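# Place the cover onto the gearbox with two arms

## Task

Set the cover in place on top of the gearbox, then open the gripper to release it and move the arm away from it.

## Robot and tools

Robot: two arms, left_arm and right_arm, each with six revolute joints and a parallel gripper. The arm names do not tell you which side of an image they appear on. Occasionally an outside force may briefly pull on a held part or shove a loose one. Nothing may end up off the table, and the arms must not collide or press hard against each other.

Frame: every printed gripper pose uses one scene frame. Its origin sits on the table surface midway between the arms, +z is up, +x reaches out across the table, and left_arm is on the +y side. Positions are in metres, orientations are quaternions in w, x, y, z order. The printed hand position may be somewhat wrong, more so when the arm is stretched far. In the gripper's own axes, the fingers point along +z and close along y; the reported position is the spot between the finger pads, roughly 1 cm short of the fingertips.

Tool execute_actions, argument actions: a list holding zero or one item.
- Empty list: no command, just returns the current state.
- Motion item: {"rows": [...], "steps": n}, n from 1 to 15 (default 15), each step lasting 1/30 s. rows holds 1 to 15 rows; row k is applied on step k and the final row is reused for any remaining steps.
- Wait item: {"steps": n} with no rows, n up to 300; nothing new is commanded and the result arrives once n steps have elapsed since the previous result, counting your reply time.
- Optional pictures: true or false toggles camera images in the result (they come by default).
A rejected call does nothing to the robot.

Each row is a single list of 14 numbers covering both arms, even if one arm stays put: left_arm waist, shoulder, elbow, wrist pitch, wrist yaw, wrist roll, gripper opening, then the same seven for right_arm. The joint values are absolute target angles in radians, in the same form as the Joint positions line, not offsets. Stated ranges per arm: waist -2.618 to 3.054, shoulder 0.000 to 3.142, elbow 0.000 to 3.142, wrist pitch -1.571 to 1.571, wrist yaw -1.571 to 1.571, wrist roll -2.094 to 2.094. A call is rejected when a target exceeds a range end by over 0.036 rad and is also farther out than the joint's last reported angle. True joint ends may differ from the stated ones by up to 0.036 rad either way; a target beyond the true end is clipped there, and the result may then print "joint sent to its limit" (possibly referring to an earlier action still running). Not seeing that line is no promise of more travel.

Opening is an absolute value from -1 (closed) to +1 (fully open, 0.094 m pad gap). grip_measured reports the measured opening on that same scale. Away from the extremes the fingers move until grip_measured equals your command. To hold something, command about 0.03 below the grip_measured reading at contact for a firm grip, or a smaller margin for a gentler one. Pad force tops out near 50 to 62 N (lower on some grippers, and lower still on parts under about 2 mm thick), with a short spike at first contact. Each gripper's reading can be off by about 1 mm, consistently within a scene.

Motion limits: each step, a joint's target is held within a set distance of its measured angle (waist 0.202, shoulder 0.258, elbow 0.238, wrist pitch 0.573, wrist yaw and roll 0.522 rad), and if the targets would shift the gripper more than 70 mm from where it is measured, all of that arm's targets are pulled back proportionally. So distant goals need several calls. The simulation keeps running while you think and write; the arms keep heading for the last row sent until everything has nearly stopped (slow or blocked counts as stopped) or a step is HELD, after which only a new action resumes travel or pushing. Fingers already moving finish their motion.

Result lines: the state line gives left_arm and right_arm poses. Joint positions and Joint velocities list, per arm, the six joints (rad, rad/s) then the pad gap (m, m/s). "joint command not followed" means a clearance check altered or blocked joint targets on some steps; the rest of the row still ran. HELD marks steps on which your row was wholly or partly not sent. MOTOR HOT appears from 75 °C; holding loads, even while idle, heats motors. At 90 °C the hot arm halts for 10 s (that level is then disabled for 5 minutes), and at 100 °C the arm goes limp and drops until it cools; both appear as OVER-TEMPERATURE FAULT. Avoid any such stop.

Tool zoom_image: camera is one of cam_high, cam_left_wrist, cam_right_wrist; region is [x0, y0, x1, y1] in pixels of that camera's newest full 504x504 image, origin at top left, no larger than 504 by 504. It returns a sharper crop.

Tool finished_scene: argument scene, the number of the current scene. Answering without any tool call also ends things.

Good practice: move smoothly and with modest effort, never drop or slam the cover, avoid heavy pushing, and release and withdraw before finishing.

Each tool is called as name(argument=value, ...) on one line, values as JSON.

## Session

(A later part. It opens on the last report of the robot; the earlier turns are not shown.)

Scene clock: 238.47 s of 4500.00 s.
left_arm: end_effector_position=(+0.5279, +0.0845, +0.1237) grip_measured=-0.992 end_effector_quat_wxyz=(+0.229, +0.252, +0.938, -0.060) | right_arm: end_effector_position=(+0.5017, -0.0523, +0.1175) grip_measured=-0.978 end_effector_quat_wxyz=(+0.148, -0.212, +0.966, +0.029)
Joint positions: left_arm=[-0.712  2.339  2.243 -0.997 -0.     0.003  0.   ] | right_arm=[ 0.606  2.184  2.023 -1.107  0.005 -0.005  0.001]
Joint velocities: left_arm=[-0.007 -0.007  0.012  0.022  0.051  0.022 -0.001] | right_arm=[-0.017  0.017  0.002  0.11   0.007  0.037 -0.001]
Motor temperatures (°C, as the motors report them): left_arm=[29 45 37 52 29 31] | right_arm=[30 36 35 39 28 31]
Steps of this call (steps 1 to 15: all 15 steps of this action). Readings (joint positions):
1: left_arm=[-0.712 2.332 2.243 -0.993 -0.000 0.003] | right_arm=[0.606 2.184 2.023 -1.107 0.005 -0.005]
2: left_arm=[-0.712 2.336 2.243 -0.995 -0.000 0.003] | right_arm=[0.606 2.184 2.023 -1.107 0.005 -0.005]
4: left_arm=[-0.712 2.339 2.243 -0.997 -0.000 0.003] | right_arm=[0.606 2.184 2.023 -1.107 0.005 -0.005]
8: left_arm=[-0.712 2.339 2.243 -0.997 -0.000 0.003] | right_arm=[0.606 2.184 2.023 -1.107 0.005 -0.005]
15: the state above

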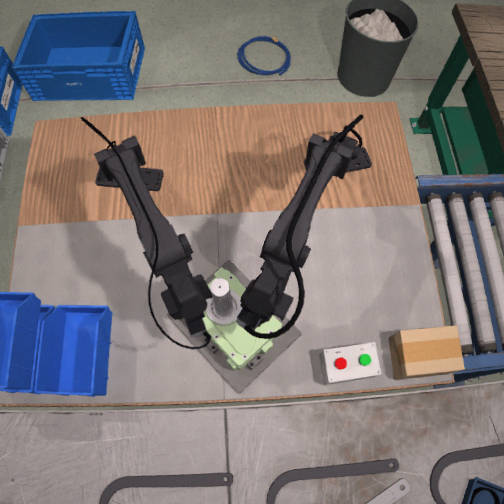

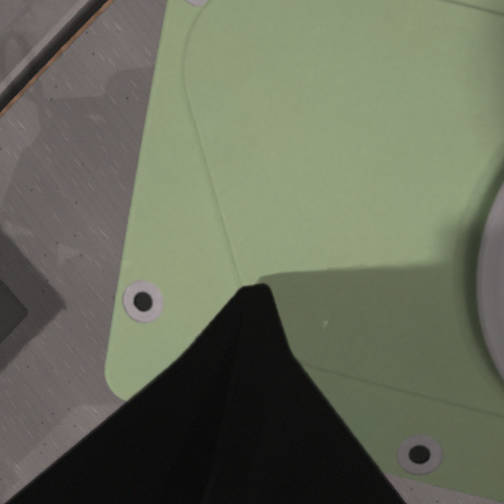

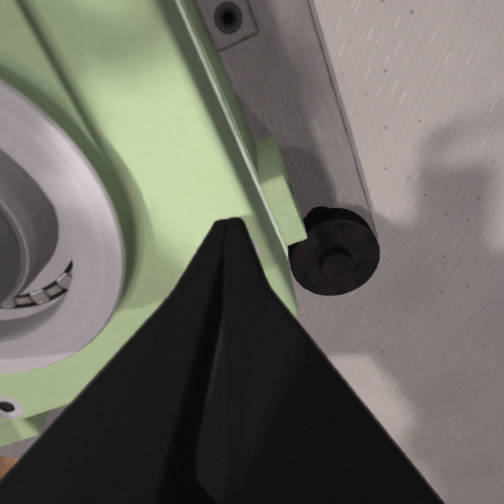

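execute_actions(actions=[{"rows":[[-0.71,2.31,2.25,-0.99,0,0,-1,0.60,2.16,2.04,-1.1,0,0,-1],[-0.71,2.26,2.22,-0.95,0,0,-1,0.59,2.12,2.02,-1.08,0,0,-1],[-0.70,2.2,2.15,-0.88,0,0,-1,0.58,2.07,1.98,-1.05,0,0,-1],[-0.70,2.13,2.06,-0.79,0,0,-1,0.56,2.02,1.93,-1.02,0,0,-1],[-0.69,2.06,1.96,-0.69,0,0,-1,0.54,1.96,1.87,-0.98,0,0,-1],[-0.69,1.99,1.86,-0.58,0,0,-1,0.52,1.90,1.80,-0.94,0,0,-1],[-0.68,1.92,1.76,-0.47,0,0,-1,0.50,1.83,1.72,-0.9,0,0,-1],[-0.68,1.85,1.66,-0.36,0,0,-1,0.47,1.76,1.64,-0.85,0,0,-1],[-0.67,1.79,1.56,-0.25,0,0,-1,0.44,1.69,1.56,-0.8,0,0,-1],[-0.67,1.74,1.46,-0.14,0,0,-1,0.41,1.62,1.48,-0.75,0,0,-1],[-0.66,1.70,1.36,-0.03,0,0,-1,0.38,1.55,1.40,-0.7,0,0,-1],[-0.66,1.67,1.26,0.08,0,0,-1,0.35,1.48,1.32,-0.65,0,0,-1],[-0.65,1.65,1.16,0.19,0,0,-1,0.32,1.41,1.24,-0.6,0,0,-1],[-0.65,1.64,1.06,0.30,0,0,-1,0.29,1.34,1.16,-0.55,0,0,-1],[-0.65,1.64,0.96,0.41,0,0,-1,0.26,1.27,1.08,-0.5,0,0,-1]],"steps":15}], pictures=false)

execute_actions(actions=[{"rows":[[-0.65,1.64,0.9,0.5,0,0,-1,0.25,1.2,1.0,-0.45,0,0,-1],[-0.65,1.64,0.84,0.6,0.03,0,-1,0.25,1.2,1.0,-0.45,0,0,-1],[-0.65,1.65,0.78,0.7,0.06,0,-1,0.25,1.2,1.0,-0.45,0,0,-1],[-0.65,1.66,0.72,0.8,0.09,0,-1,0.25,1.2,1.0,-0.45,0,0,-1],[-0.65,1.68,0.66,0.9,0.12,0,-1,0.25,1.2,1.0,-0.45,0,0,-1],[-0.65,1.70,0.61,1.0,0.15,0,-1,0.25,1.2,1.0,-0.45,0,0,-1],[-0.65,1.72,0.57,1.1,0.2,0,-1,0.25,1.2,1.0,-0.45,0,0,-1],[-0.65,1.74,0.53,1.17,0.2,0,-1,0.25,1.2,1.0,-0.45,0,0,-1],[-0.65,1.76,0.50,1.23,0.2,0,-1,0.25,1.2,1.0,-0.45,0,0,-1],[-0.65,1.79,0.47,1.28,0.2,0,-1,0.25,1.2,1.0,-0.45,0,0,-1],[-0.65,1.82,0.45,1.28,0.2,0,-1,0.25,1.2,1.0,-0.45,0,0,-1]],"steps":15}], pictures=false)

execute_actions(actions=[{"steps":18}])

Scene clock: 241.07 s of 4500.00 s.
left_arm: end_effector_position=(+0.5010, +0.1298, +0.2799) grip_measured=-0.992 end_effector_quat_wxyz=(+0.556, +0.193, +0.798, -0.132) | right_arm: end_effector_position=(+0.4375, -0.2097, +0.2173) grip_measured=-0.978 end_effector_quat_wxyz=(+0.359, -0.060, +0.931, +0.021)
Joint positions: left_arm=[-0.662  1.636  1.333 -0.051 -0.     0.003  0.   ] | right_arm=[ 0.302  1.393  1.244 -0.685  0.002 -0.005  0.001]
Joint velocities: left_arm=[ 0.159 -0.921 -2.049  3.626 -0.037 -0.066 -0.001] | right_arm=[-0.818 -2.176 -2.274  1.473  0.081  0.051  0.001]
Motor temperatures (°C, as the motors report them): left_arm=[29 45 37 51 29 31] | right_arm=[30 36 35 39 28 31]
Steps of this call (steps 1 to 15: the robot went on to your last target; steps 16 to 63: nothing new was sent; steps 64 to 78: all 15 steps of this action). Readings (joint positions):
64: left_arm=[-0.712 2.332 2.244 -0.993 -0.000 0.003] | right_arm=[0.606 2.178 2.025 -1.106 0.005 -0.005]
65: left_arm=[-0.712 2.326 2.241 -0.991 -0.000 0.003] | right_arm=[0.606 2.174 2.025 -1.106 0.004 -0.005]
67: left_arm=[-0.712 2.276 2.168 -0.938 -0.000 0.003] | right_arm=[0.599 2.145 1.991 -1.079 0.002 -0.005]
71: left_arm=[-0.703 2.035 1.846 -0.727 -0.000 0.003] | right_arm=[0.537 1.940 1.767 -0.977 -0.004 -0.005]
78: the state above

Scene clock: 241.57 s of 4500.00 s.
left_arm: end_effector_position=(+0.3987, +0.1505, +0.0563) grip_measured=-0.992 end_effector_quat_wxyz=(+0.542, +0.238, +0.781, -0.200) | right_arm: end_effector_position=(+0.4195, -0.2327, +0.2236) grip_measured=-0.978 end_effector_quat_wxyz=(+0.436, -0.032, +0.899, +0.012)
Joint positions: left_arm=[-0.655  1.851  0.434  1.071  0.174  0.003  0.   ] | right_arm=[ 0.249  1.199  1.01  -0.478  0.006 -0.003  0.001]
Joint velocities: left_arm=[ 0.002  0.002  0.007  0.652  0.095 -0.007  0.   ] | right_arm=[ 0.002 -0.007 -0.002 -0.007  0.022 -0.022  0.   ]
Motor temperatures (°C, as the motors report them): left_arm=[29 44 37 51 29 31] | right_arm=[30 36 35 39 28 31]
Steps of this call (steps 1 to 15: all 15 steps of this action). Readings (joint positions):
1: left_arm=[-0.658 1.613 1.263 0.070 -0.000 0.003] | right_arm=[0.276 1.319 1.166 -0.638 0.004 -0.004]
2: left_arm=[-0.656 1.603 1.194 0.188 0.002 0.003] | right_arm=[0.259 1.258 1.100 -0.607 0.006 -0.004]
4: left_arm=[-0.655 1.610 1.050 0.407 0.021 0.003] | right_arm=[0.249 1.198 1.033 -0.579 0.008 -0.003]
8: left_arm=[-0.655 1.697 0.737 0.790 0.102 0.003] | right_arm=[0.249 1.199 1.010 -0.523 0.006 -0.003]
15: the state above

Scene clock: 242.17 s of 4500.00 s.
left_arm: end_effector_position=(+0.4072, +0.1429, +0.1055) grip_measured=-0.992 end_effector_quat_wxyz=(+0.616, +0.236, +0.719, -0.219) | right_arm: end_effector_position=(+0.4209, -0.2326, +0.2254) grip_measured=-0.978 end_effector_quat_wxyz=(+0.440, -0.032, +0.897, +0.012)
Joint positions: left_arm=[-0.655  1.837  0.434  1.255  0.191  0.003  0.   ] | right_arm=[ 0.249  1.199  1.01  -0.469  0.006 -0.003  0.001]
Joint velocities: left_arm=[-0.002 -0.002 -0.017 -0.037  0.037 -0.007 -0.001] | right_arm=[-0.017 -0.002 -0.002  0.051 -0.037 -0.037 -0.   ]
Motor temperatures (°C, as the motors report them): left_arm=[29 44 37 51 29 31] | right_arm=[30 36 35 39 28 31]
Steps of this call (steps 1 to 18: the robot went on to your last target). Readings (joint positions):
1: left_arm=[-0.655 1.850 0.434 1.102 0.177 0.003] | right_arm=[0.249 1.199 1.010 -0.476 0.006 -0.003]
2: left_arm=[-0.655 1.847 0.434 1.136 0.179 0.003] | right_arm=[0.249 1.199 1.010 -0.475 0.006 -0.003]
4: left_arm=[-0.655 1.840 0.434 1.186 0.184 0.003] | right_arm=[0.249 1.199 1.010 -0.472 0.006 -0.003]
8: left_arm=[-0.655 1.837 0.434 1.235 0.188 0.003] | right_arm=[0.249 1.199 1.010 -0.470 0.006 -0.003]
18: the state above

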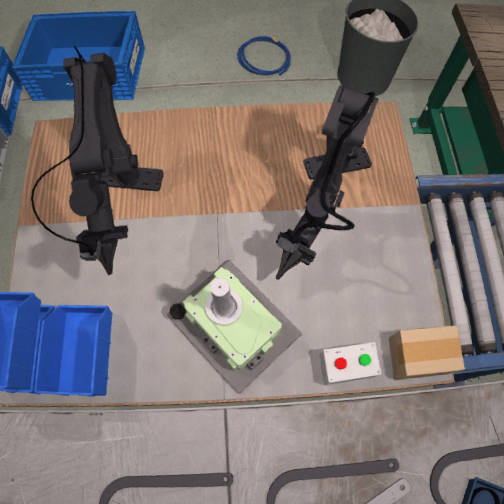

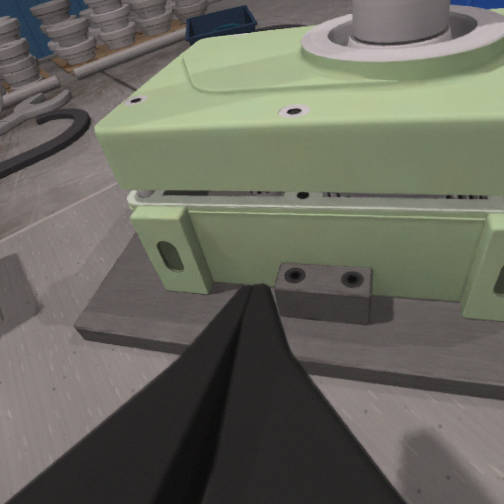

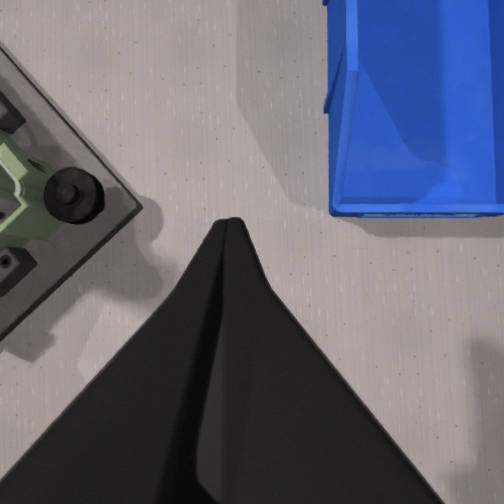

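execute_actions(actions=[{"rows":[[-0.65,1.78,0.55,1.15,0.1,0,-1,0.26,1.22,0.98,-0.38,-0.03,-0.02,-0.8],[-0.65,1.75,0.65,1.02,0.05,0,-1,0.27,1.24,0.96,-0.31,-0.06,-0.04,-0.6],[-0.66,1.72,0.75,0.89,0,0,-1,0.28,1.26,0.94,-0.24,-0.09,-0.06,-0.4],[-0.66,1.70,0.85,0.76,0,0,-1,0.29,1.28,0.92,-0.17,-0.12,-0.08,-0.15],[-0.66,1.69,0.95,0.63,0,0,-1,0.30,1.30,0.90,-0.10,-0.16,-0.10,-0.15],[-0.67,1.69,1.05,0.5,0,0,-1,0.31,1.32,0.89,-0.04,-0.2,-0.12,-0.15],[-0.67,1.70,1.15,0.38,0,0,-1,0.325,1.35,0.88,0.02,-0.24,-0.14,-0.15],[-0.67,1.72,1.25,0.26,0,0,-1,0.34,1.38,0.87,0.07,-0.28,-0.16,-0.15],[-0.68,1.75,1.35,0.14,0,0,-1,0.355,1.41,0.87,0.12,-0.32,-0.18,-0.15],[-0.68,1.78,1.45,0.02,0,0,-1,0.37,1.44,0.86,0.16,-0.35,-0.20,-0.15],[-0.68,1.81,1.55,-0.1,0,0,-1,0.385,1.47,0.86,0.2,-0.38,-0.22,-0.15],[-0.69,1.84,1.65,-0.22,0,0,-1,0.40,1.50,0.86,0.23,-0.41,-0.24,-0.15],[-0.69,1.87,1.75,-0.34,0,0,-1,0.415,1.53,0.85,0.26,-0.44,-0.26,-0.15],[-0.70,1.90,1.85,-0.46,0,0,-1,0.43,1.555,0.85,0.28,-0.45,-0.27,-0.15],[-0.70,1.93,1.93,-0.58,0,0,-1,0.438,1.575,0.85,0.28,-0.45,-0.27,-0.15]],"steps":15}], pictures=false)

execute_actions(actions=[{"rows":[[-0.71,1.96,1.98,-0.68,0,0,-1,0.438,1.575,0.85,0.28,-0.45,-0.27,-0.15],[-0.72,1.99,2.02,-0.77,0,0,-1,0.438,1.575,0.85,0.28,-0.45,-0.27,-0.15],[-0.73,2.02,2.06,-0.85,0,0,-1,0.438,1.575,0.85,0.28,-0.45,-0.27,-0.15],[-0.74,2.05,2.10,-0.92,0,0,-1,0.438,1.575,0.85,0.28,-0.45,-0.27,-0.15],[-0.75,2.08,2.13,-0.98,0,0,-1,0.438,1.575,0.85,0.28,-0.45,-0.27,-0.15],[-0.75,2.11,2.16,-1.02,0,0,-1,0.438,1.575,0.85,0.28,-0.45,-0.27,-0.15],[-0.75,2.14,2.19,-1.05,0,0,-1,0.438,1.575,0.85,0.28,-0.45,-0.27,-0.15],[-0.75,2.17,2.21,-1.07,0,0,-1,0.438,1.575,0.85,0.28,-0.45,-0.27,-0.15],[-0.75,2.20,2.23,-1.07,0,0,-1,0.438,1.575,0.85,0.28,-0.45,-0.27,-0.15],[-0.75,2.22,2.24,-1.07,0,0,-1,0.438,1.575,0.85,0.28,-0.45,-0.27,-0.15],[-0.75,2.24,2.25,-1.07,0,0,-1,0.438,1.575,0.85,0.28,-0.45,-0.27,-0.15],[-0.75,2.26,2.25,-1.07,0,0,-1,0.438,1.575,0.85,0.28,-0.45,-0.27,-0.15]],"steps":15}], pictures=false)

execute_actions(actions=[{"steps":15}])

Scene clock: 246.10 s of 4500.00 s.
left_arm: end_effector_position=(+0.5445, +0.0931, +0.2546) grip_measured=-0.992 end_effector_quat_wxyz=(+0.553, +0.204, +0.795, -0.143) | right_arm: end_effector_position=(+0.4682, -0.0957, +0.1569) grip_measured=-0.152 end_effector_quat_wxyz=(+0.487, -0.271, +0.815, +0.157)
Joint positions: left_arm=[-0.68   1.856  1.493  0.007  0.014  0.003  0.   ] | right_arm=[ 0.411  1.536  0.867  0.137 -0.35  -0.207  0.04 ]
Joint velocities: left_arm=[-0.154  0.96   2.415 -3.026 -0.022  0.007 -0.001] | right_arm=[ 0.393  0.74  -0.051  0.784 -0.637 -0.418 -0.001]
Motor temperatures (°C, as the motors report them): left_arm=[29 44 37 52 29 31] | right_arm=[30 35 35 39 28 31]
Steps of this call (steps 1 to 15: the robot went on to your last target; steps 16 to 90: nothing new was sent; then 0.43 s passed at rest; steps 91 to 105: all 15 steps of this action). Readings (joint positions):
91: left_arm=[-0.655 1.833 0.444 1.239 0.182 0.003] | right_arm=[0.249 1.200 1.007 -0.461 0.002 -0.005]
92: left_arm=[-0.655 1.825 0.478 1.187 0.162 0.003] | right_arm=[0.250 1.202 0.999 -0.438 -0.006 -0.010]
94: left_arm=[-0.655 1.797 0.595 1.047 0.113 0.003] | right_arm=[0.262 1.222 0.975 -0.359 -0.034 -0.028]
98: left_arm=[-0.655 1.733 0.902 0.691 0.049 0.003] | right_arm=[0.306 1.317 0.909 -0.157 -0.138 -0.085]
105: the state above

Scene clock: 246.60 s of 4500.00 s.
left_arm: end_effector_position=(+0.5142, +0.0663, +0.1706) grip_measured=-0.992 end_effector_quat_wxyz=(+0.270, +0.267, +0.922, -0.080) | right_arm: end_effector_position=(+0.4674, -0.0687, +0.1583) grip_measured=-0.152 end_effector_quat_wxyz=(+0.510, -0.324, +0.775, +0.184)
Joint positions: left_arm=[-0.75   2.244  2.223 -0.98   0.006  0.003  0.   ] | right_arm=[ 0.437  1.586  0.856  0.257 -0.438 -0.263  0.04 ]
Joint velocities: left_arm=[ 0.002  0.422 -0.012 -0.579 -0.022  0.037 -0.   ] | right_arm=[ 0.007 -0.007 -0.012  0.007 -0.022 -0.051  0.   ]
Motor temperatures (°C, as the motors report them): left_arm=[29 44 37 52 29 31] | right_arm=[30 35 35 39 28 31]
Steps of this call (steps 1 to 15: all 15 steps of this action). Readings (joint positions):
1: left_arm=[-0.685 1.890 1.575 -0.094 0.013 0.003] | right_arm=[0.424 1.559 0.865 0.161 -0.369 -0.219]
2: left_arm=[-0.692 1.926 1.657 -0.196 0.011 0.003] | right_arm=[0.432 1.574 0.863 0.178 -0.385 -0.228]
4: left_arm=[-0.707 1.996 1.816 -0.403 0.008 0.003] | right_arm=[0.437 1.586 0.857 0.198 -0.407 -0.242]
8: left_arm=[-0.741 2.124 2.103 -0.761 0.007 0.003] | right_arm=[0.437 1.586 0.856 0.235 -0.427 -0.255]
15: the state above

Scene clock: 247.10 s of 4500.00 s.
left_arm: end_effector_position=(+0.5019, +0.0741, +0.1403) grip_measured=-0.992 end_effector_quat_wxyz=(+0.217, +0.271, +0.936, -0.065) | right_arm: end_effector_position=(+0.4676, -0.0683, +0.1592) grip_measured=-0.152 end_effector_quat_wxyz=(+0.511, -0.326, +0.774, +0.185)
Joint positions: left_arm=[-0.75   2.284  2.223 -1.054  0.005  0.003  0.   ] | right_arm=[ 0.437  1.586  0.856  0.261 -0.44  -0.264  0.04 ]
Joint velocities: left_arm=[ 0.007 -0.017 -0.002 -0.037 -0.037  0.037  0.   ] | right_arm=[-0.007  0.017 -0.012 -0.051 -0.007 -0.037  0.001]
Motor temperatures (°C, as the motors report them): left_arm=[29 44 37 52 29 31] | right_arm=[30 35 35 39 28 31]
Steps of this call (steps 1 to 15: the robot went on to your last target). Readings (joint positions):
1: left_arm=[-0.750 2.258 2.223 -0.997 0.006 0.003] | right_arm=[0.437 1.586 0.856 0.258 -0.438 -0.263]
2: left_arm=[-0.750 2.270 2.223 -1.013 0.006 0.003] | right_arm=[0.437 1.586 0.856 0.259 -0.438 -0.263]
4: left_arm=[-0.750 2.283 2.223 -1.035 0.005 0.003] | right_arm=[0.437 1.586 0.856 0.260 -0.439 -0.264]
8: left_arm=[-0.750 2.284 2.223 -1.051 0.005 0.003] | right_arm=[0.437 1.586 0.856 0.261 -0.440 -0.264]
15: the state above

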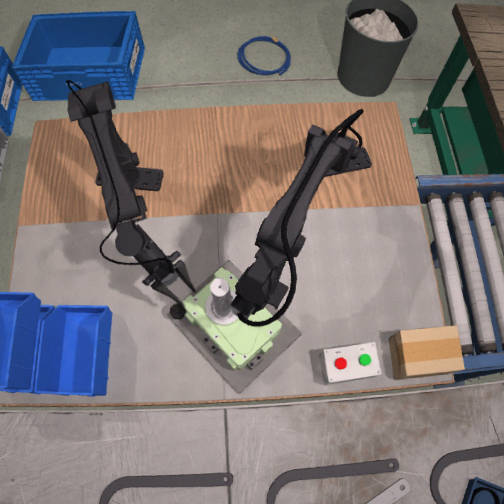

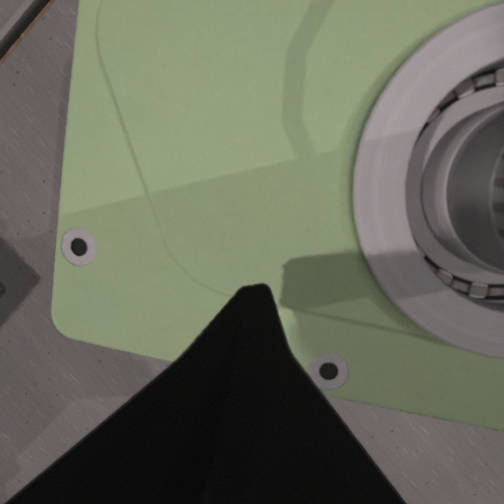

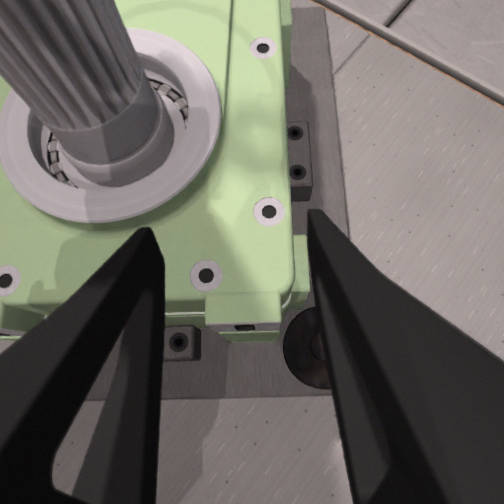

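execute_actions(actions=[{"rows":[[-0.75,2.28,2.24,-1.07,0,0,-1,0.425,1.57,0.83,0.30,-0.44,-0.26,-0.15],[-0.75,2.29,2.24,-1.07,0,0,-1,0.42,1.57,0.81,0.32,-0.44,-0.26,-0.15],[-0.75,2.30,2.24,-1.07,0,0,-1,0.42,1.575,0.795,0.34,-0.44,-0.26,-0.15],[-0.75,2.31,2.23,-1.07,0,0,-1,0.42,1.585,0.78,0.36,-0.44,-0.26,-0.15],[-0.75,2.32,2.23,-1.07,0,0,-1,0.42,1.60,0.77,0.38,-0.44,-0.26,-0.15],[-0.75,2.33,2.22,-1.08,0,0,-1,0.42,1.615,0.76,0.40,-0.44,-0.26,-0.15],[-0.75,2.34,2.22,-1.09,0,0,-1,0.42,1.63,0.75,0.42,-0.44,-0.26,-0.15],[-0.75,2.35,2.21,-1.10,0,0,-1,0.42,1.645,0.74,0.435,-0.44,-0.26,-0.15],[-0.75,2.365,2.21,-1.11,0,0,-1,0.42,1.66,0.735,0.45,-0.44,-0.26,-0.15],[-0.75,2.38,2.21,-1.12,0,0,-1,0.42,1.675,0.73,0.455,-0.44,-0.26,-0.15],[-0.75,2.395,2.21,-1.13,0,0,-1,0.42,1.69,0.73,0.455,-0.44,-0.26,-0.15],[-0.75,2.41,2.21,-1.14,0,0,-1,0.42,1.69,0.73,0.455,-0.44,-0.26,-0.15]],"steps":15}], pictures=false)

execute_actions(actions=[{"steps":12}])

Scene clock: 248.97 s of 4500.00 s.
left_arm: end_effector_position=(+0.4993, +0.0765, +0.1198) grip_measured=-0.992 end_effector_quat_wxyz=(+0.193, +0.272, +0.941, -0.056) | right_arm: end_effector_position=(+0.4576, -0.0762, +0.0954) grip_measured=-0.152 end_effector_quat_wxyz=(+0.480, -0.319, +0.796, +0.186)
Joint positions: left_arm=[-0.75   2.319  2.223 -1.071  0.002  0.003  0.   ] | right_arm=[ 0.426  1.692  0.739  0.407 -0.441 -0.264  0.04 ]
Joint velocities: left_arm=[ 0.007  0.027  0.007  0.022 -0.022 -0.037  0.001] | right_arm=[ 0.002  0.061 -0.037  0.022 -0.037  0.037 -0.   ]
Motor temperatures (°C, as the motors report them): left_arm=[29 45 37 52 29 31] | right_arm=[30 35 35 39 28 31]
Steps of this call (steps 1 to 15: the robot went on to your last target; steps 16 to 41: nothing new was sent; steps 42 to 56: all 15 steps of this action). Readings (joint positions):
42: left_arm=[-0.750 2.284 2.223 -1.055 0.005 0.003] | right_arm=[0.437 1.586 0.855 0.264 -0.440 -0.264]
43: left_arm=[-0.750 2.284 2.223 -1.055 0.005 0.003] | right_arm=[0.436 1.586 0.850 0.274 -0.440 -0.264]
45: left_arm=[-0.750 2.287 2.223 -1.055 0.005 0.003] | right_arm=[0.431 1.586 0.828 0.302 -0.440 -0.264]
49: left_arm=[-0.750 2.313 2.223 -1.059 0.005 0.003] | right_arm=[0.427 1.606 0.776 0.359 -0.440 -0.264]
56: the state above

Scene clock: 249.37 s of 4500.00 s.
left_arm: end_effector_position=(+0.4993, +0.0765, +0.1198) grip_measured=-0.992 end_effector_quat_wxyz=(+0.193, +0.272, +0.941, -0.056) | right_arm: end_effector_position=(+0.4604, -0.0756, +0.0993) grip_measured=-0.152 end_effector_quat_wxyz=(+0.490, -0.320, +0.790, +0.185)
Joint positions: left_arm=[-0.75   2.319  2.223 -1.071  0.002  0.003  0.   ] | right_arm=[ 0.426  1.694  0.739  0.432 -0.44  -0.264  0.04 ]
Joint velocities: left_arm=[-0.027  0.017 -0.012  0.081 -0.037 -0.022 -0.001] | right_arm=[-0.007 -0.017  0.007  0.022  0.051 -0.037 -0.   ]
Motor temperatures (°C, as the motors report them): left_arm=[29 45 37 52 29 31] | right_arm=[30 35 35 40 28 31]
Steps of this call (steps 1 to 12: the robot went on to your last target). Readings (joint positions):
1: left_arm=[-0.750 2.319 2.223 -1.071 0.002 0.003] | right_arm=[0.426 1.694 0.739 0.408 -0.440 -0.264]
2: left_arm=[-0.750 2.319 2.223 -1.071 0.002 0.003] | right_arm=[0.426 1.694 0.739 0.411 -0.440 -0.264]
4: left_arm=[-0.750 2.319 2.223 -1.071 0.002 0.003] | right_arm=[0.426 1.694 0.739 0.422 -0.440 -0.264]
8: left_arm=[-0.750 2.319 2.223 -1.071 0.002 0.003] | right_arm=[0.426 1.694 0.739 0.431 -0.440 -0.264]
12: the state above

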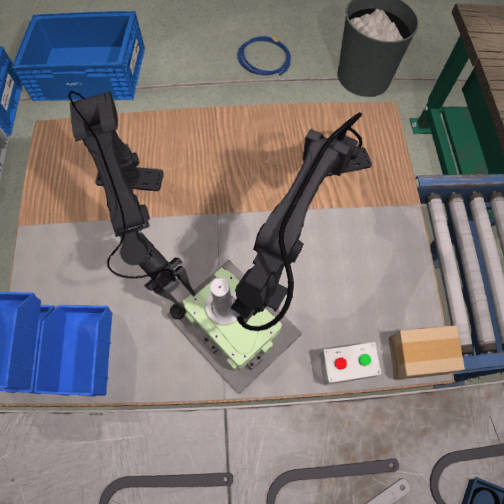

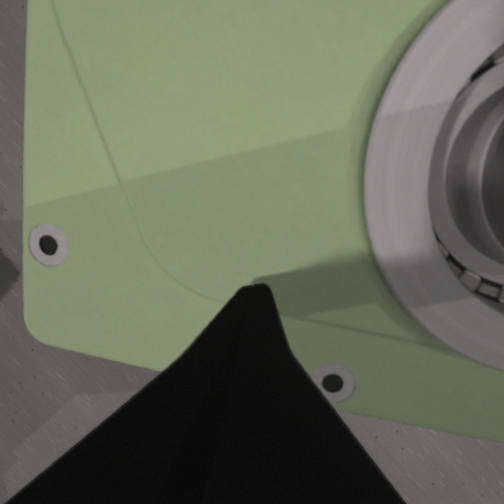

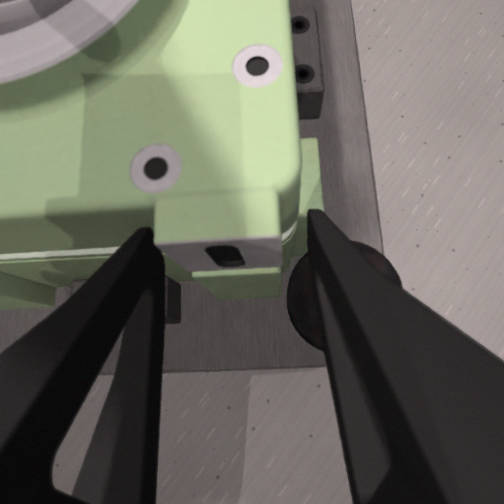

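execute_actions(actions=[{"rows":[[-0.75,2.41,2.21,-1.14,0,0,-1,0.432,1.69,0.73,0.455,-0.44,-0.26,-0.3],[-0.75,2.41,2.21,-1.14,0,0,-1,0.435,1.69,0.73,0.455,-0.44,-0.26,-0.4],[-0.75,2.41,2.21,-1.14,0,0,-1,0.435,1.69,0.73,0.455,-0.44,-0.26,-0.47],[-0.75,2.41,2.21,-1.14,0,0,-1,0.435,1.69,0.73,0.455,-0.44,-0.26,-0.47],[-0.75,2.41,2.21,-1.14,0,0,-1,0.435,1.69,0.73,0.455,-0.44,-0.26,-0.47],[-0.75,2.41,2.21,-1.14,0,0,-1,0.435,1.69,0.73,0.455,-0.44,-0.26,-0.47],[-0.75,2.41,2.21,-1.14,0,0,-1,0.435,1.71,0.72,0.43,-0.44,-0.26,-0.47],[-0.75,2.41,2.21,-1.14,0,0,-1,0.435,1.73,0.71,0.40,-0.44,-0.26,-0.47],[-0.75,2.41,2.21,-1.14,0,0,-1,0.435,1.75,0.70,0.37,-0.44,-0.26,-0.47],[-0.75,2.41,2.21,-1.14,0,0,-1,0.435,1.77,0.70,0.34,-0.44,-0.26,-0.47],[-0.75,2.41,2.21,-1.14,0,0,-1,0.435,1.78,0.70,0.31,-0.44,-0.26,-0.47]],"steps":15}], pictures=false)

execute_actions(actions=[{"steps":8}])

Scene clock: 251.03 s of 4500.00 s.
left_arm: end_effector_position=(+0.4993, +0.0765, +0.1198) grip_measured=-0.992 end_effector_quat_wxyz=(+0.193, +0.272, +0.941, -0.056) | right_arm: end_effector_position=(+0.4587, -0.0747, +0.0960) grip_measured=-0.429 end_effector_quat_wxyz=(+0.486, -0.321, +0.791, +0.189)
Joint positions: left_arm=[-0.75   2.319  2.223 -1.071  0.002  0.003  0.   ] | right_arm=[ 0.426  1.701  0.735  0.435 -0.448 -0.264  0.027]
Joint velocities: left_arm=[ 0.002 -0.012 -0.007 -0.051  0.037  0.022 -0.   ] | right_arm=[ 0.002 -0.002 -0.017 -0.081 -0.007 -0.007  0.001]
Motor temperatures (°C, as the motors report them): left_arm=[29 45 37 51 29 31] | right_arm=[30 35 35 40 28 31]
Steps of this call (steps 1 to 30: the robot went on to your last target; steps 31 to 35: nothing new was sent; steps 36 to 50: all 15 steps of this action). Readings (joint positions):
36: left_arm=[-0.750 2.319 2.223 -1.071 0.002 0.003] | right_arm=[0.426 1.694 0.739 0.432 -0.440 -0.264]
37: left_arm=[-0.750 2.319 2.223 -1.071 0.002 0.003] | right_arm=[0.426 1.694 0.739 0.432 -0.440 -0.264]
39: left_arm=[-0.750 2.319 2.223 -1.071 0.002 0.003] | right_arm=[0.427 1.694 0.739 0.431 -0.442 -0.264]
43: left_arm=[-0.750 2.319 2.223 -1.071 0.002 0.003] | right_arm=[0.427 1.696 0.737 0.430 -0.442 -0.264]
50: the state above

Scene clock: 251.30 s of 4500.00 s.
left_arm: end_effector_position=(+0.4993, +0.0765, +0.1198) grip_measured=-0.992 end_effector_quat_wxyz=(+0.193, +0.272, +0.941, -0.056) | right_arm: end_effector_position=(+0.4587, -0.0747, +0.0961) grip_measured=-0.429 end_effector_quat_wxyz=(+0.486, -0.321, +0.790, +0.189)
Joint positions: left_arm=[-0.75   2.319  2.223 -1.071  0.002  0.003  0.   ] | right_arm=[ 0.426  1.701  0.735  0.436 -0.448 -0.264  0.027]
Joint velocities: left_arm=[-0.002  0.027 -0.022  0.007 -0.007  0.051 -0.   ] | right_arm=[-0.002 -0.012 -0.007  0.007 -0.022 -0.051 -0.   ]
Motor temperatures (°C, as the motors report them): left_arm=[29 45 37 51 29 31] | right_arm=[30 35 35 40 28 31]
Steps of this call (steps 1 to 8: the robot went on to your last target). Readings (joint positions):
1: left_arm=[-0.750 2.319 2.223 -1.071 0.002 0.003] | right_arm=[0.426 1.701 0.735 0.435 -0.448 -0.264]
2: left_arm=[-0.750 2.319 2.223 -1.071 0.002 0.003] | right_arm=[0.426 1.701 0.735 0.435 -0.448 -0.264]
4: left_arm=[-0.750 2.319 2.223 -1.071 0.002 0.003] | right_arm=[0.426 1.701 0.735 0.436 -0.448 -0.264]
8: the state above

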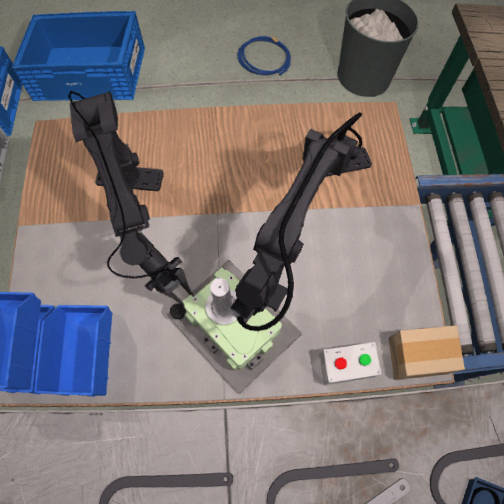

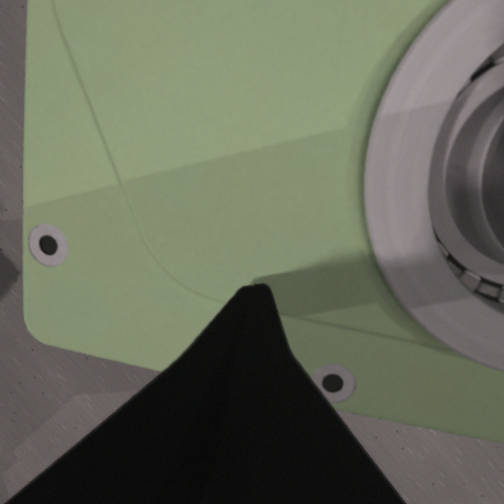

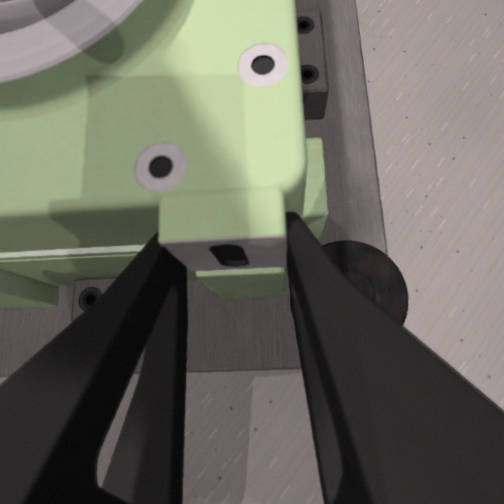

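Ease left, let right rock it, then left again.

execute_actions(actions=[{"rows":[[-0.75,2.38,2.22,-1.12,0,0,-1,0.435,1.78,0.70,0.31,-0.44,-0.26,-0.47],[-0.75,2.35,2.23,-1.10,0,0,-1,0.435,1.78,0.70,0.31,-0.44,-0.26,-0.47],[-0.75,2.33,2.24,-1.08,0,0,-1,0.435,1.78,0.70,0.31,-0.44,-0.26,-0.47],[-0.75,2.31,2.24,-1.07,0,0,-1,0.435,1.78,0.70,0.31,-0.44,-0.26,-0.47],[-0.75,2.29,2.245,-1.07,0,0,-1,0.435,1.78,0.70,0.31,-0.44,-0.26,-0.47]],"steps":15}])

execute_actions(actions=[{"rows":[[-0.75,2.32,2.23,-1.08,0,0,-1,0.435,1.78,0.70,0.31,-0.44,-0.26,-0.47],[-0.75,2.35,2.22,-1.10,0,0,-1,0.435,1.78,0.70,0.31,-0.44,-0.26,-0.47],[-0.75,2.38,2.21,-1.12,0,0,-1,0.435,1.78,0.70,0.31,-0.44,-0.26,-0.47],[-0.75,2.41,2.21,-1.14,0,0,-1,0.435,1.78,0.70,0.31,-0.44,-0.26,-0.47]],"steps":15}])

Scene clock: 252.77 s of 4500.00 s.
left_arm: end_effector_position=(+0.4997, +0.0763, +0.1235) grip_measured=-0.992 end_effector_quat_wxyz=(+0.196, +0.272, +0.940, -0.057) | right_arm: end_effector_position=(+0.4587, -0.0747, +0.0961) grip_measured=-0.429 end_effector_quat_wxyz=(+0.486, -0.321, +0.790, +0.189)
Joint positions: left_arm=[-0.75   2.314  2.225 -1.071  0.002  0.003  0.   ] | right_arm=[ 0.426  1.701  0.735  0.436 -0.448 -0.264  0.027]
Joint velocities: left_arm=[-0.007 -0.007 -0.022 -0.051  0.037 -0.022 -0.001] | right_arm=[-0.007 -0.002 -0.007 -0.081 -0.051 -0.007 -0.001]
Motor temperatures (°C, as the motors report them): left_arm=[29 45 37 51 29 31] | right_arm=[30 35 35 39 28 31]
Steps of this call (steps 1 to 15: the robot went on to your last target; steps 16 to 29: nothing new was sent; steps 30 to 44: all 15 steps of this action). Readings (joint positions):
30: left_arm=[-0.750 2.319 2.223 -1.071 0.002 0.003] | right_arm=[0.426 1.701 0.735 0.436 -0.448 -0.264]
31: left_arm=[-0.750 2.318 2.225 -1.071 0.002 0.003] | right_arm=[0.426 1.701 0.735 0.436 -0.448 -0.264]
33: left_arm=[-0.750 2.315 2.225 -1.071 0.002 0.003] | right_arm=[0.426 1.701 0.735 0.436 -0.448 -0.264]
37: left_arm=[-0.750 2.314 2.225 -1.071 0.002 0.003] | right_arm=[0.426 1.701 0.735 0.436 -0.448 -0.264]
44: the state above

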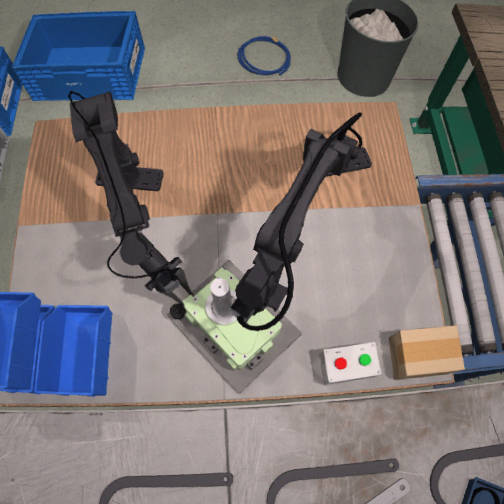

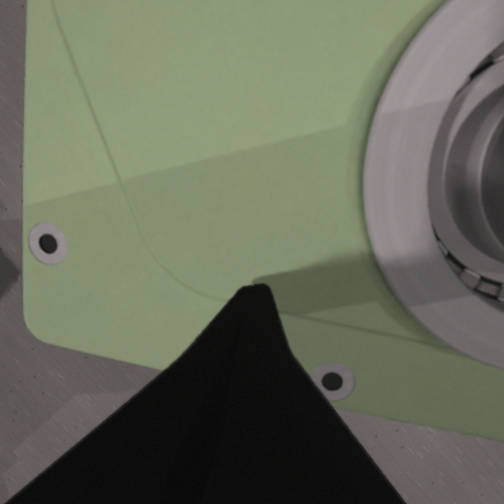

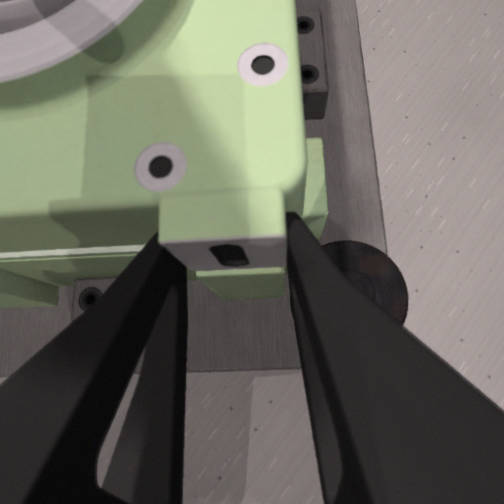

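Scene clock: 253.27 s of 4500.00 s.
left_arm: end_effector_position=(+0.4990, +0.0767, +0.1197) grip_measured=-0.992 end_effector_quat_wxyz=(+0.192, +0.272, +0.941, -0.056) | right_arm: end_effector_position=(+0.4587, -0.0747, +0.0961) grip_measured=-0.429 end_effector_quat_wxyz=(+0.486, -0.321, +0.790, +0.189)
Joint positions: left_arm=[-0.75   2.32   2.225 -1.074  0.002  0.003  0.   ] | right_arm=[ 0.426  1.701  0.735  0.436 -0.448 -0.264  0.027]
Joint velocities: left_arm=[-0.002 -0.007  0.007 -0.051  0.022  0.007 -0.   ] | right_arm=[ 0.007 -0.007  0.002  0.066 -0.022 -0.066 -0.001]
Motor temperatures (°C, as the motors report them): left_arm=[29 44 37 51 29 31] | right_arm=[30 35 35 39 28 31]
Steps of this call (steps 1 to 15: all 15 steps of this action). Readings (joint positions):
1: left_arm=[-0.750 2.314 2.225 -1.071 0.002 0.003] | right_arm=[0.426 1.701 0.735 0.436 -0.448 -0.264]
2: left_arm=[-0.750 2.316 2.225 -1.072 0.002 0.003] | right_arm=[0.426 1.701 0.735 0.436 -0.448 -0.264]
4: left_arm=[-0.750 2.320 2.225 -1.074 0.002 0.003] | right_arm=[0.426 1.701 0.735 0.436 -0.448 -0.264]
8: left_arm=[-0.750 2.320 2.225 -1.074 0.002 0.003] | right_arm=[0.426 1.701 0.735 0.436 -0.448 -0.264]
15: the state above

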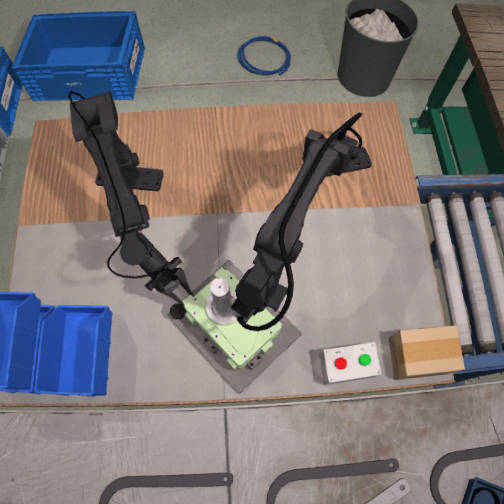

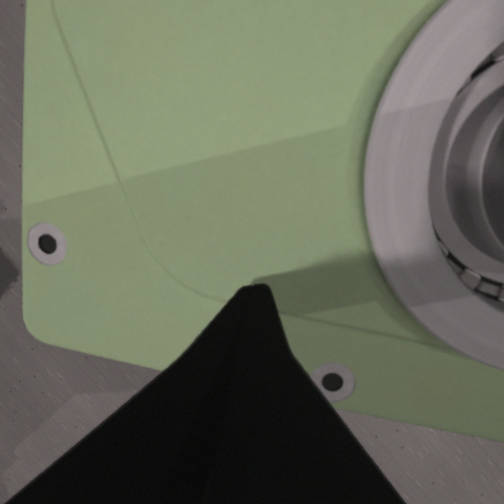

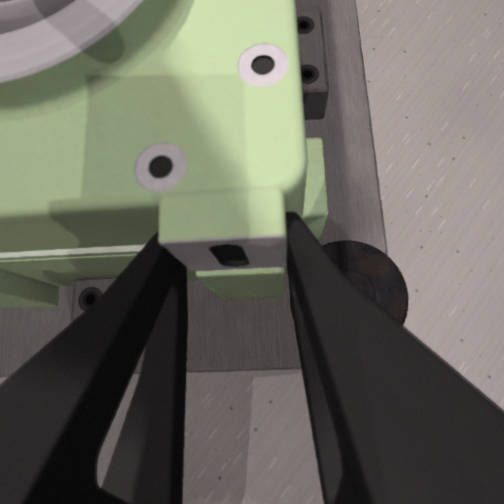

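execute_actions(actions=[{"rows":[[-0.75,2.35,2.23,-1.10,0,0,-1,0.435,1.78,0.70,0.31,-0.44,-0.26,-0.47],[-0.75,2.30,2.245,-1.07,0,0,-1,0.435,1.78,0.70,0.31,-0.44,-0.26,-0.47],[-0.745,2.28,2.245,-1.03,0,0,-1,0.435,1.78,0.70,0.31,-0.44,-0.26,-0.47],[-0.74,2.27,2.245,-0.98,0,0,-1,0.435,1.78,0.70,0.31,-0.44,-0.26,-0.47],[-0.735,2.27,2.245,-0.93,0,0,-1,0.435,1.78,0.70,0.31,-0.44,-0.26,-0.47],[-0.73,2.28,2.245,-0.88,0,0,-1,0.435,1.78,0.70,0.31,-0.44,-0.26,-0.47],[-0.73,2.29,2.245,-0.83,0,0,-1,0.435,1.78,0.70,0.31,-0.44,-0.26,-0.47],[-0.73,2.30,2.245,-0.78,0,0,-1,0.435,1.78,0.70,0.31,-0.44,-0.26,-0.47],[-0.73,2.31,2.245,-0.74,0,0,-1,0.435,1.78,0.70,0.31,-0.44,-0.26,-0.47],[-0.73,2.32,2.245,-0.72,0,0,-1,0.435,1.78,0.70,0.31,-0.44,-0.26,-0.47],[-0.73,2.33,2.245,-0.72,0,0,-1,0.435,1.78,0.70,0.31,-0.44,-0.26,-0.47],[-0.73,2.34,2.245,-0.72,0,0,-1,0.435,1.78,0.70,0.31,-0.44,-0.26,-0.47]],"steps":15}], pictures=false)

execute_actions(actions=[{"steps":12}])

Scene clock: 255.20 s of 4500.00 s.
left_arm: end_effector_position=(+0.5559, +0.0488, +0.1536) grip_measured=-0.992 end_effector_quat_wxyz=(+0.326, +0.257, +0.905, -0.092) | right_arm: end_effector_position=(+0.4587, -0.0747, +0.0961) grip_measured=-0.429 end_effector_quat_wxyz=(+0.486, -0.321, +0.790, +0.189)
Joint positions: left_arm=[-0.739  2.328  2.227 -0.778  0.002  0.003  0.   ] | right_arm=[ 0.426  1.701  0.735  0.436 -0.448 -0.264  0.027]
Joint velocities: left_arm=[-0.002  0.129  0.012  0.3   -0.037 -0.037 -0.001] | right_arm=[-0.002  0.002 -0.012 -0.022  0.051  0.022  0.   ]
Motor temperatures (°C, as the motors report them): left_arm=[29 44 37 50 29 31] | right_arm=[30 35 35 39 28 31]
Steps of this call (steps 1 to 15: the robot went on to your last target; steps 16 to 43: nothing new was sent; steps 44 to 58: all 15 steps of this action). Readings (joint positions):
44: left_arm=[-0.750 2.319 2.226 -1.074 0.002 0.003] | right_arm=[0.426 1.701 0.735 0.436 -0.448 -0.264]
45: left_arm=[-0.750 2.315 2.227 -1.073 0.002 0.003] | right_arm=[0.426 1.701 0.735 0.436 -0.448 -0.264]
47: left_arm=[-0.750 2.312 2.227 -1.066 0.002 0.003] | right_arm=[0.426 1.701 0.735 0.436 -0.448 -0.264]
51: left_arm=[-0.747 2.309 2.227 -0.963 0.002 0.003] | right_arm=[0.426 1.701 0.735 0.436 -0.448 -0.264]
58: the state above

Scene clock: 255.60 s of 4500.00 s.
left_arm: end_effector_position=(+0.5616, +0.0453, +0.1482) grip_measured=-0.992 end_effector_quat_wxyz=(+0.332, +0.256, +0.903, -0.094) | right_arm: end_effector_position=(+0.4587, -0.0747, +0.0961) grip_measured=-0.429 end_effector_quat_wxyz=(+0.486, -0.321, +0.790, +0.189)
Joint positions: left_arm=[-0.739  2.346  2.227 -0.746  0.002  0.003  0.   ] | right_arm=[ 0.426  1.701  0.735  0.436 -0.448 -0.264  0.027]
Joint velocities: left_arm=[ 0.002  0.002 -0.002  0.051  0.022  0.022 -0.001] | right_arm=[-0.012 -0.012 -0.022  0.022  0.051 -0.007 -0.   ]
Motor temperatures (°C, as the motors report them): left_arm=[29 45 37 50 29 31] | right_arm=[30 34 35 39 28 31]
Steps of this call (steps 1 to 12: the robot went on to your last target). Readings (joint positions):
1: left_arm=[-0.739 2.333 2.227 -0.770 0.002 0.003] | right_arm=[0.426 1.701 0.735 0.436 -0.448 -0.264]
2: left_arm=[-0.739 2.337 2.227 -0.764 0.002 0.003] | right_arm=[0.426 1.701 0.735 0.436 -0.448 -0.264]
4: left_arm=[-0.739 2.344 2.227 -0.757 0.002 0.003] | right_arm=[0.426 1.701 0.735 0.436 -0.448 -0.264]
8: left_arm=[-0.739 2.346 2.227 -0.752 0.002 0.003] | right_arm=[0.426 1.701 0.735 0.436 -0.448 -0.264]
12: the state above

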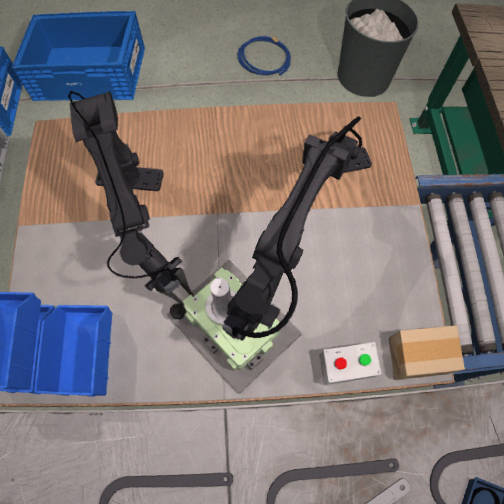

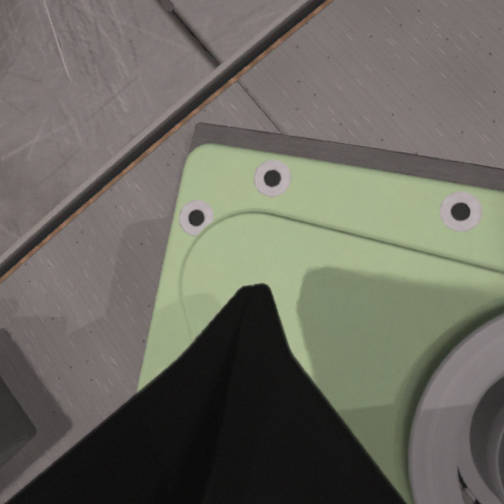

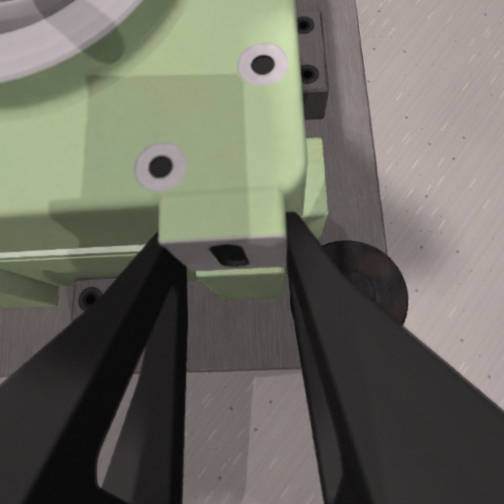

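execute_actions(actions=[{"rows":[[-0.73,2.35,2.245,-0.73,0,0,-1,0.435,1.78,0.70,0.31,-0.44,-0.26,-0.47],[-0.73,2.36,2.245,-0.73,0,0,-1,0.435,1.78,0.70,0.31,-0.44,-0.26,-0.47],[-0.73,2.37,2.245,-0.73,0,0,-1,0.435,1.78,0.70,0.31,-0.44,-0.26,-0.47],[-0.73,2.38,2.245,-0.73,0,0,-1,0.435,1.78,0.70,0.31,-0.44,-0.26,-0.47],[-0.73,2.39,2.24,-0.74,0,0,-1,0.435,1.78,0.70,0.31,-0.44,-0.26,-0.47],[-0.73,2.40,2.24,-0.75,0,0,-1,0.435,1.78,0.70,0.31,-0.44,-0.26,-0.47],[-0.73,2.41,2.23,-0.76,0,0,-1,0.435,1.78,0.70,0.31,-0.44,-0.26,-0.47],[-0.73,2.42,2.23,-0.78,0,0,-1,0.435,1.78,0.70,0.31,-0.44,-0.26,-0.47],[-0.73,2.43,2.22,-0.80,0,0,-1,0.435,1.78,0.70,0.31,-0.44,-0.26,-0.47],[-0.73,2.44,2.22,-0.82,0,0,-1,0.435,1.78,0.70,0.31,-0.44,-0.26,-0.47],[-0.73,2.45,2.22,-0.84,0,0,-1,0.435,1.78,0.70,0.31,-0.44,-0.26,-0.47],[-0.73,2.46,2.22,-0.86,0,0,-1,0.435,1.78,0.70,0.31,-0.44,-0.26,-0.47],[-0.73,2.47,2.22,-0.88,0,0,-1,0.435,1.78,0.70,0.31,-0.44,-0.26,-0.47]],"steps":15}], pictures=false)

execute_actions(actions=[{"steps":12}])

Scene clock: 257.60 s of 4500.00 s.
left_arm: end_effector_position=(+0.5637, +0.0440, +0.1185) grip_measured=-0.992 end_effector_quat_wxyz=(+0.313, +0.258, +0.910, -0.088) | right_arm: end_effector_position=(+0.4585, -0.0747, +0.0896) grip_measured=-0.429 end_effector_quat_wxyz=(+0.480, -0.317, +0.795, +0.193)
Joint positions: left_arm=[-0.739  2.398  2.227 -0.737  0.002  0.003  0.   ] | right_arm=[ 0.424  1.719  0.734  0.441 -0.453 -0.255  0.027]
Joint velocities: left_arm=[ 0.017 -0.002  0.012  0.007  0.007 -0.007  0.001] | right_arm=[-0.007  0.007  0.007  0.051  0.037 -0.037  0.   ]
Motor temperatures (°C, as the motors report them): left_arm=[29 46 37 50 29 31] | right_arm=[30 34 35 38 28 31]
Steps of this call (steps 1 to 30: the robot went on to your last target; steps 31 to 45: nothing new was sent; steps 46 to 60: all 15 steps of this action). Readings (joint positions):
46: left_arm=[-0.739 2.346 2.227 -0.743 0.002 0.003] | right_arm=[0.426 1.701 0.735 0.436 -0.448 -0.264]
47: left_arm=[-0.739 2.347 2.227 -0.743 0.002 0.003] | right_arm=[0.426 1.701 0.735 0.436 -0.448 -0.264]
49: left_arm=[-0.739 2.352 2.227 -0.743 0.002 0.003] | right_arm=[0.426 1.701 0.735 0.436 -0.448 -0.264]
53: left_arm=[-0.739 2.385 2.227 -0.740 0.002 0.003] | right_arm=[0.426 1.701 0.735 0.434 -0.448 -0.264]
60: the state above

Scene clock: 258.00 s of 4500.00 s.
left_arm: end_effector_position=(+0.5637, +0.0440, +0.1185) grip_measured=-0.992 end_effector_quat_wxyz=(+0.313, +0.258, +0.910, -0.088) | right_arm: end_effector_position=(+0.4585, -0.0747, +0.0896) grip_measured=-0.429 end_effector_quat_wxyz=(+0.480, -0.317, +0.795, +0.193)
Joint positions: left_arm=[-0.739  2.398  2.227 -0.737  0.002  0.003  0.   ] | right_arm=[ 0.424  1.719  0.734  0.441 -0.453 -0.255  0.027]
Joint velocities: left_arm=[-0.007  0.017  0.007 -0.037 -0.007  0.051 -0.001] | right_arm=[ 0.017 -0.002 -0.002 -0.022  0.007 -0.022 -0.001]
Motor temperatures (°C, as the motors report them): left_arm=[29 45 37 50 29 31] | right_arm=[30 34 35 38 28 31]
Steps of this call (steps 1 to 12: the robot went on to your last target). Readings (joint positions):
1: left_arm=[-0.739 2.398 2.227 -0.737 0.002 0.003] | right_arm=[0.424 1.719 0.734 0.441 -0.453 -0.255]
2: left_arm=[-0.739 2.398 2.227 -0.737 0.002 0.003] | right_arm=[0.424 1.719 0.734 0.441 -0.453 -0.255]
4: left_arm=[-0.739 2.398 2.227 -0.737 0.002 0.003] | right_arm=[0.424 1.719 0.734 0.441 -0.453 -0.255]
8: left_arm=[-0.739 2.398 2.227 -0.737 0.002 0.003] | right_arm=[0.424 1.719 0.734 0.441 -0.453 -0.255]
12: the state above

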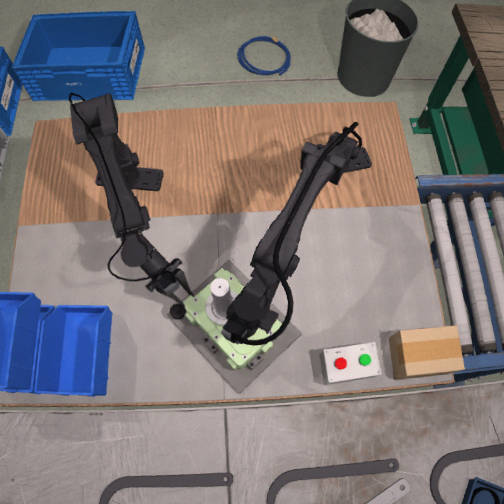

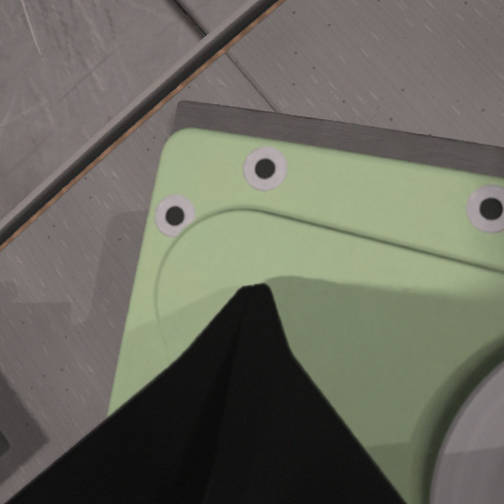

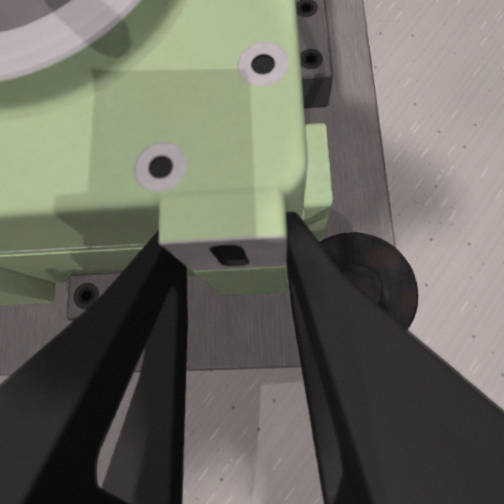

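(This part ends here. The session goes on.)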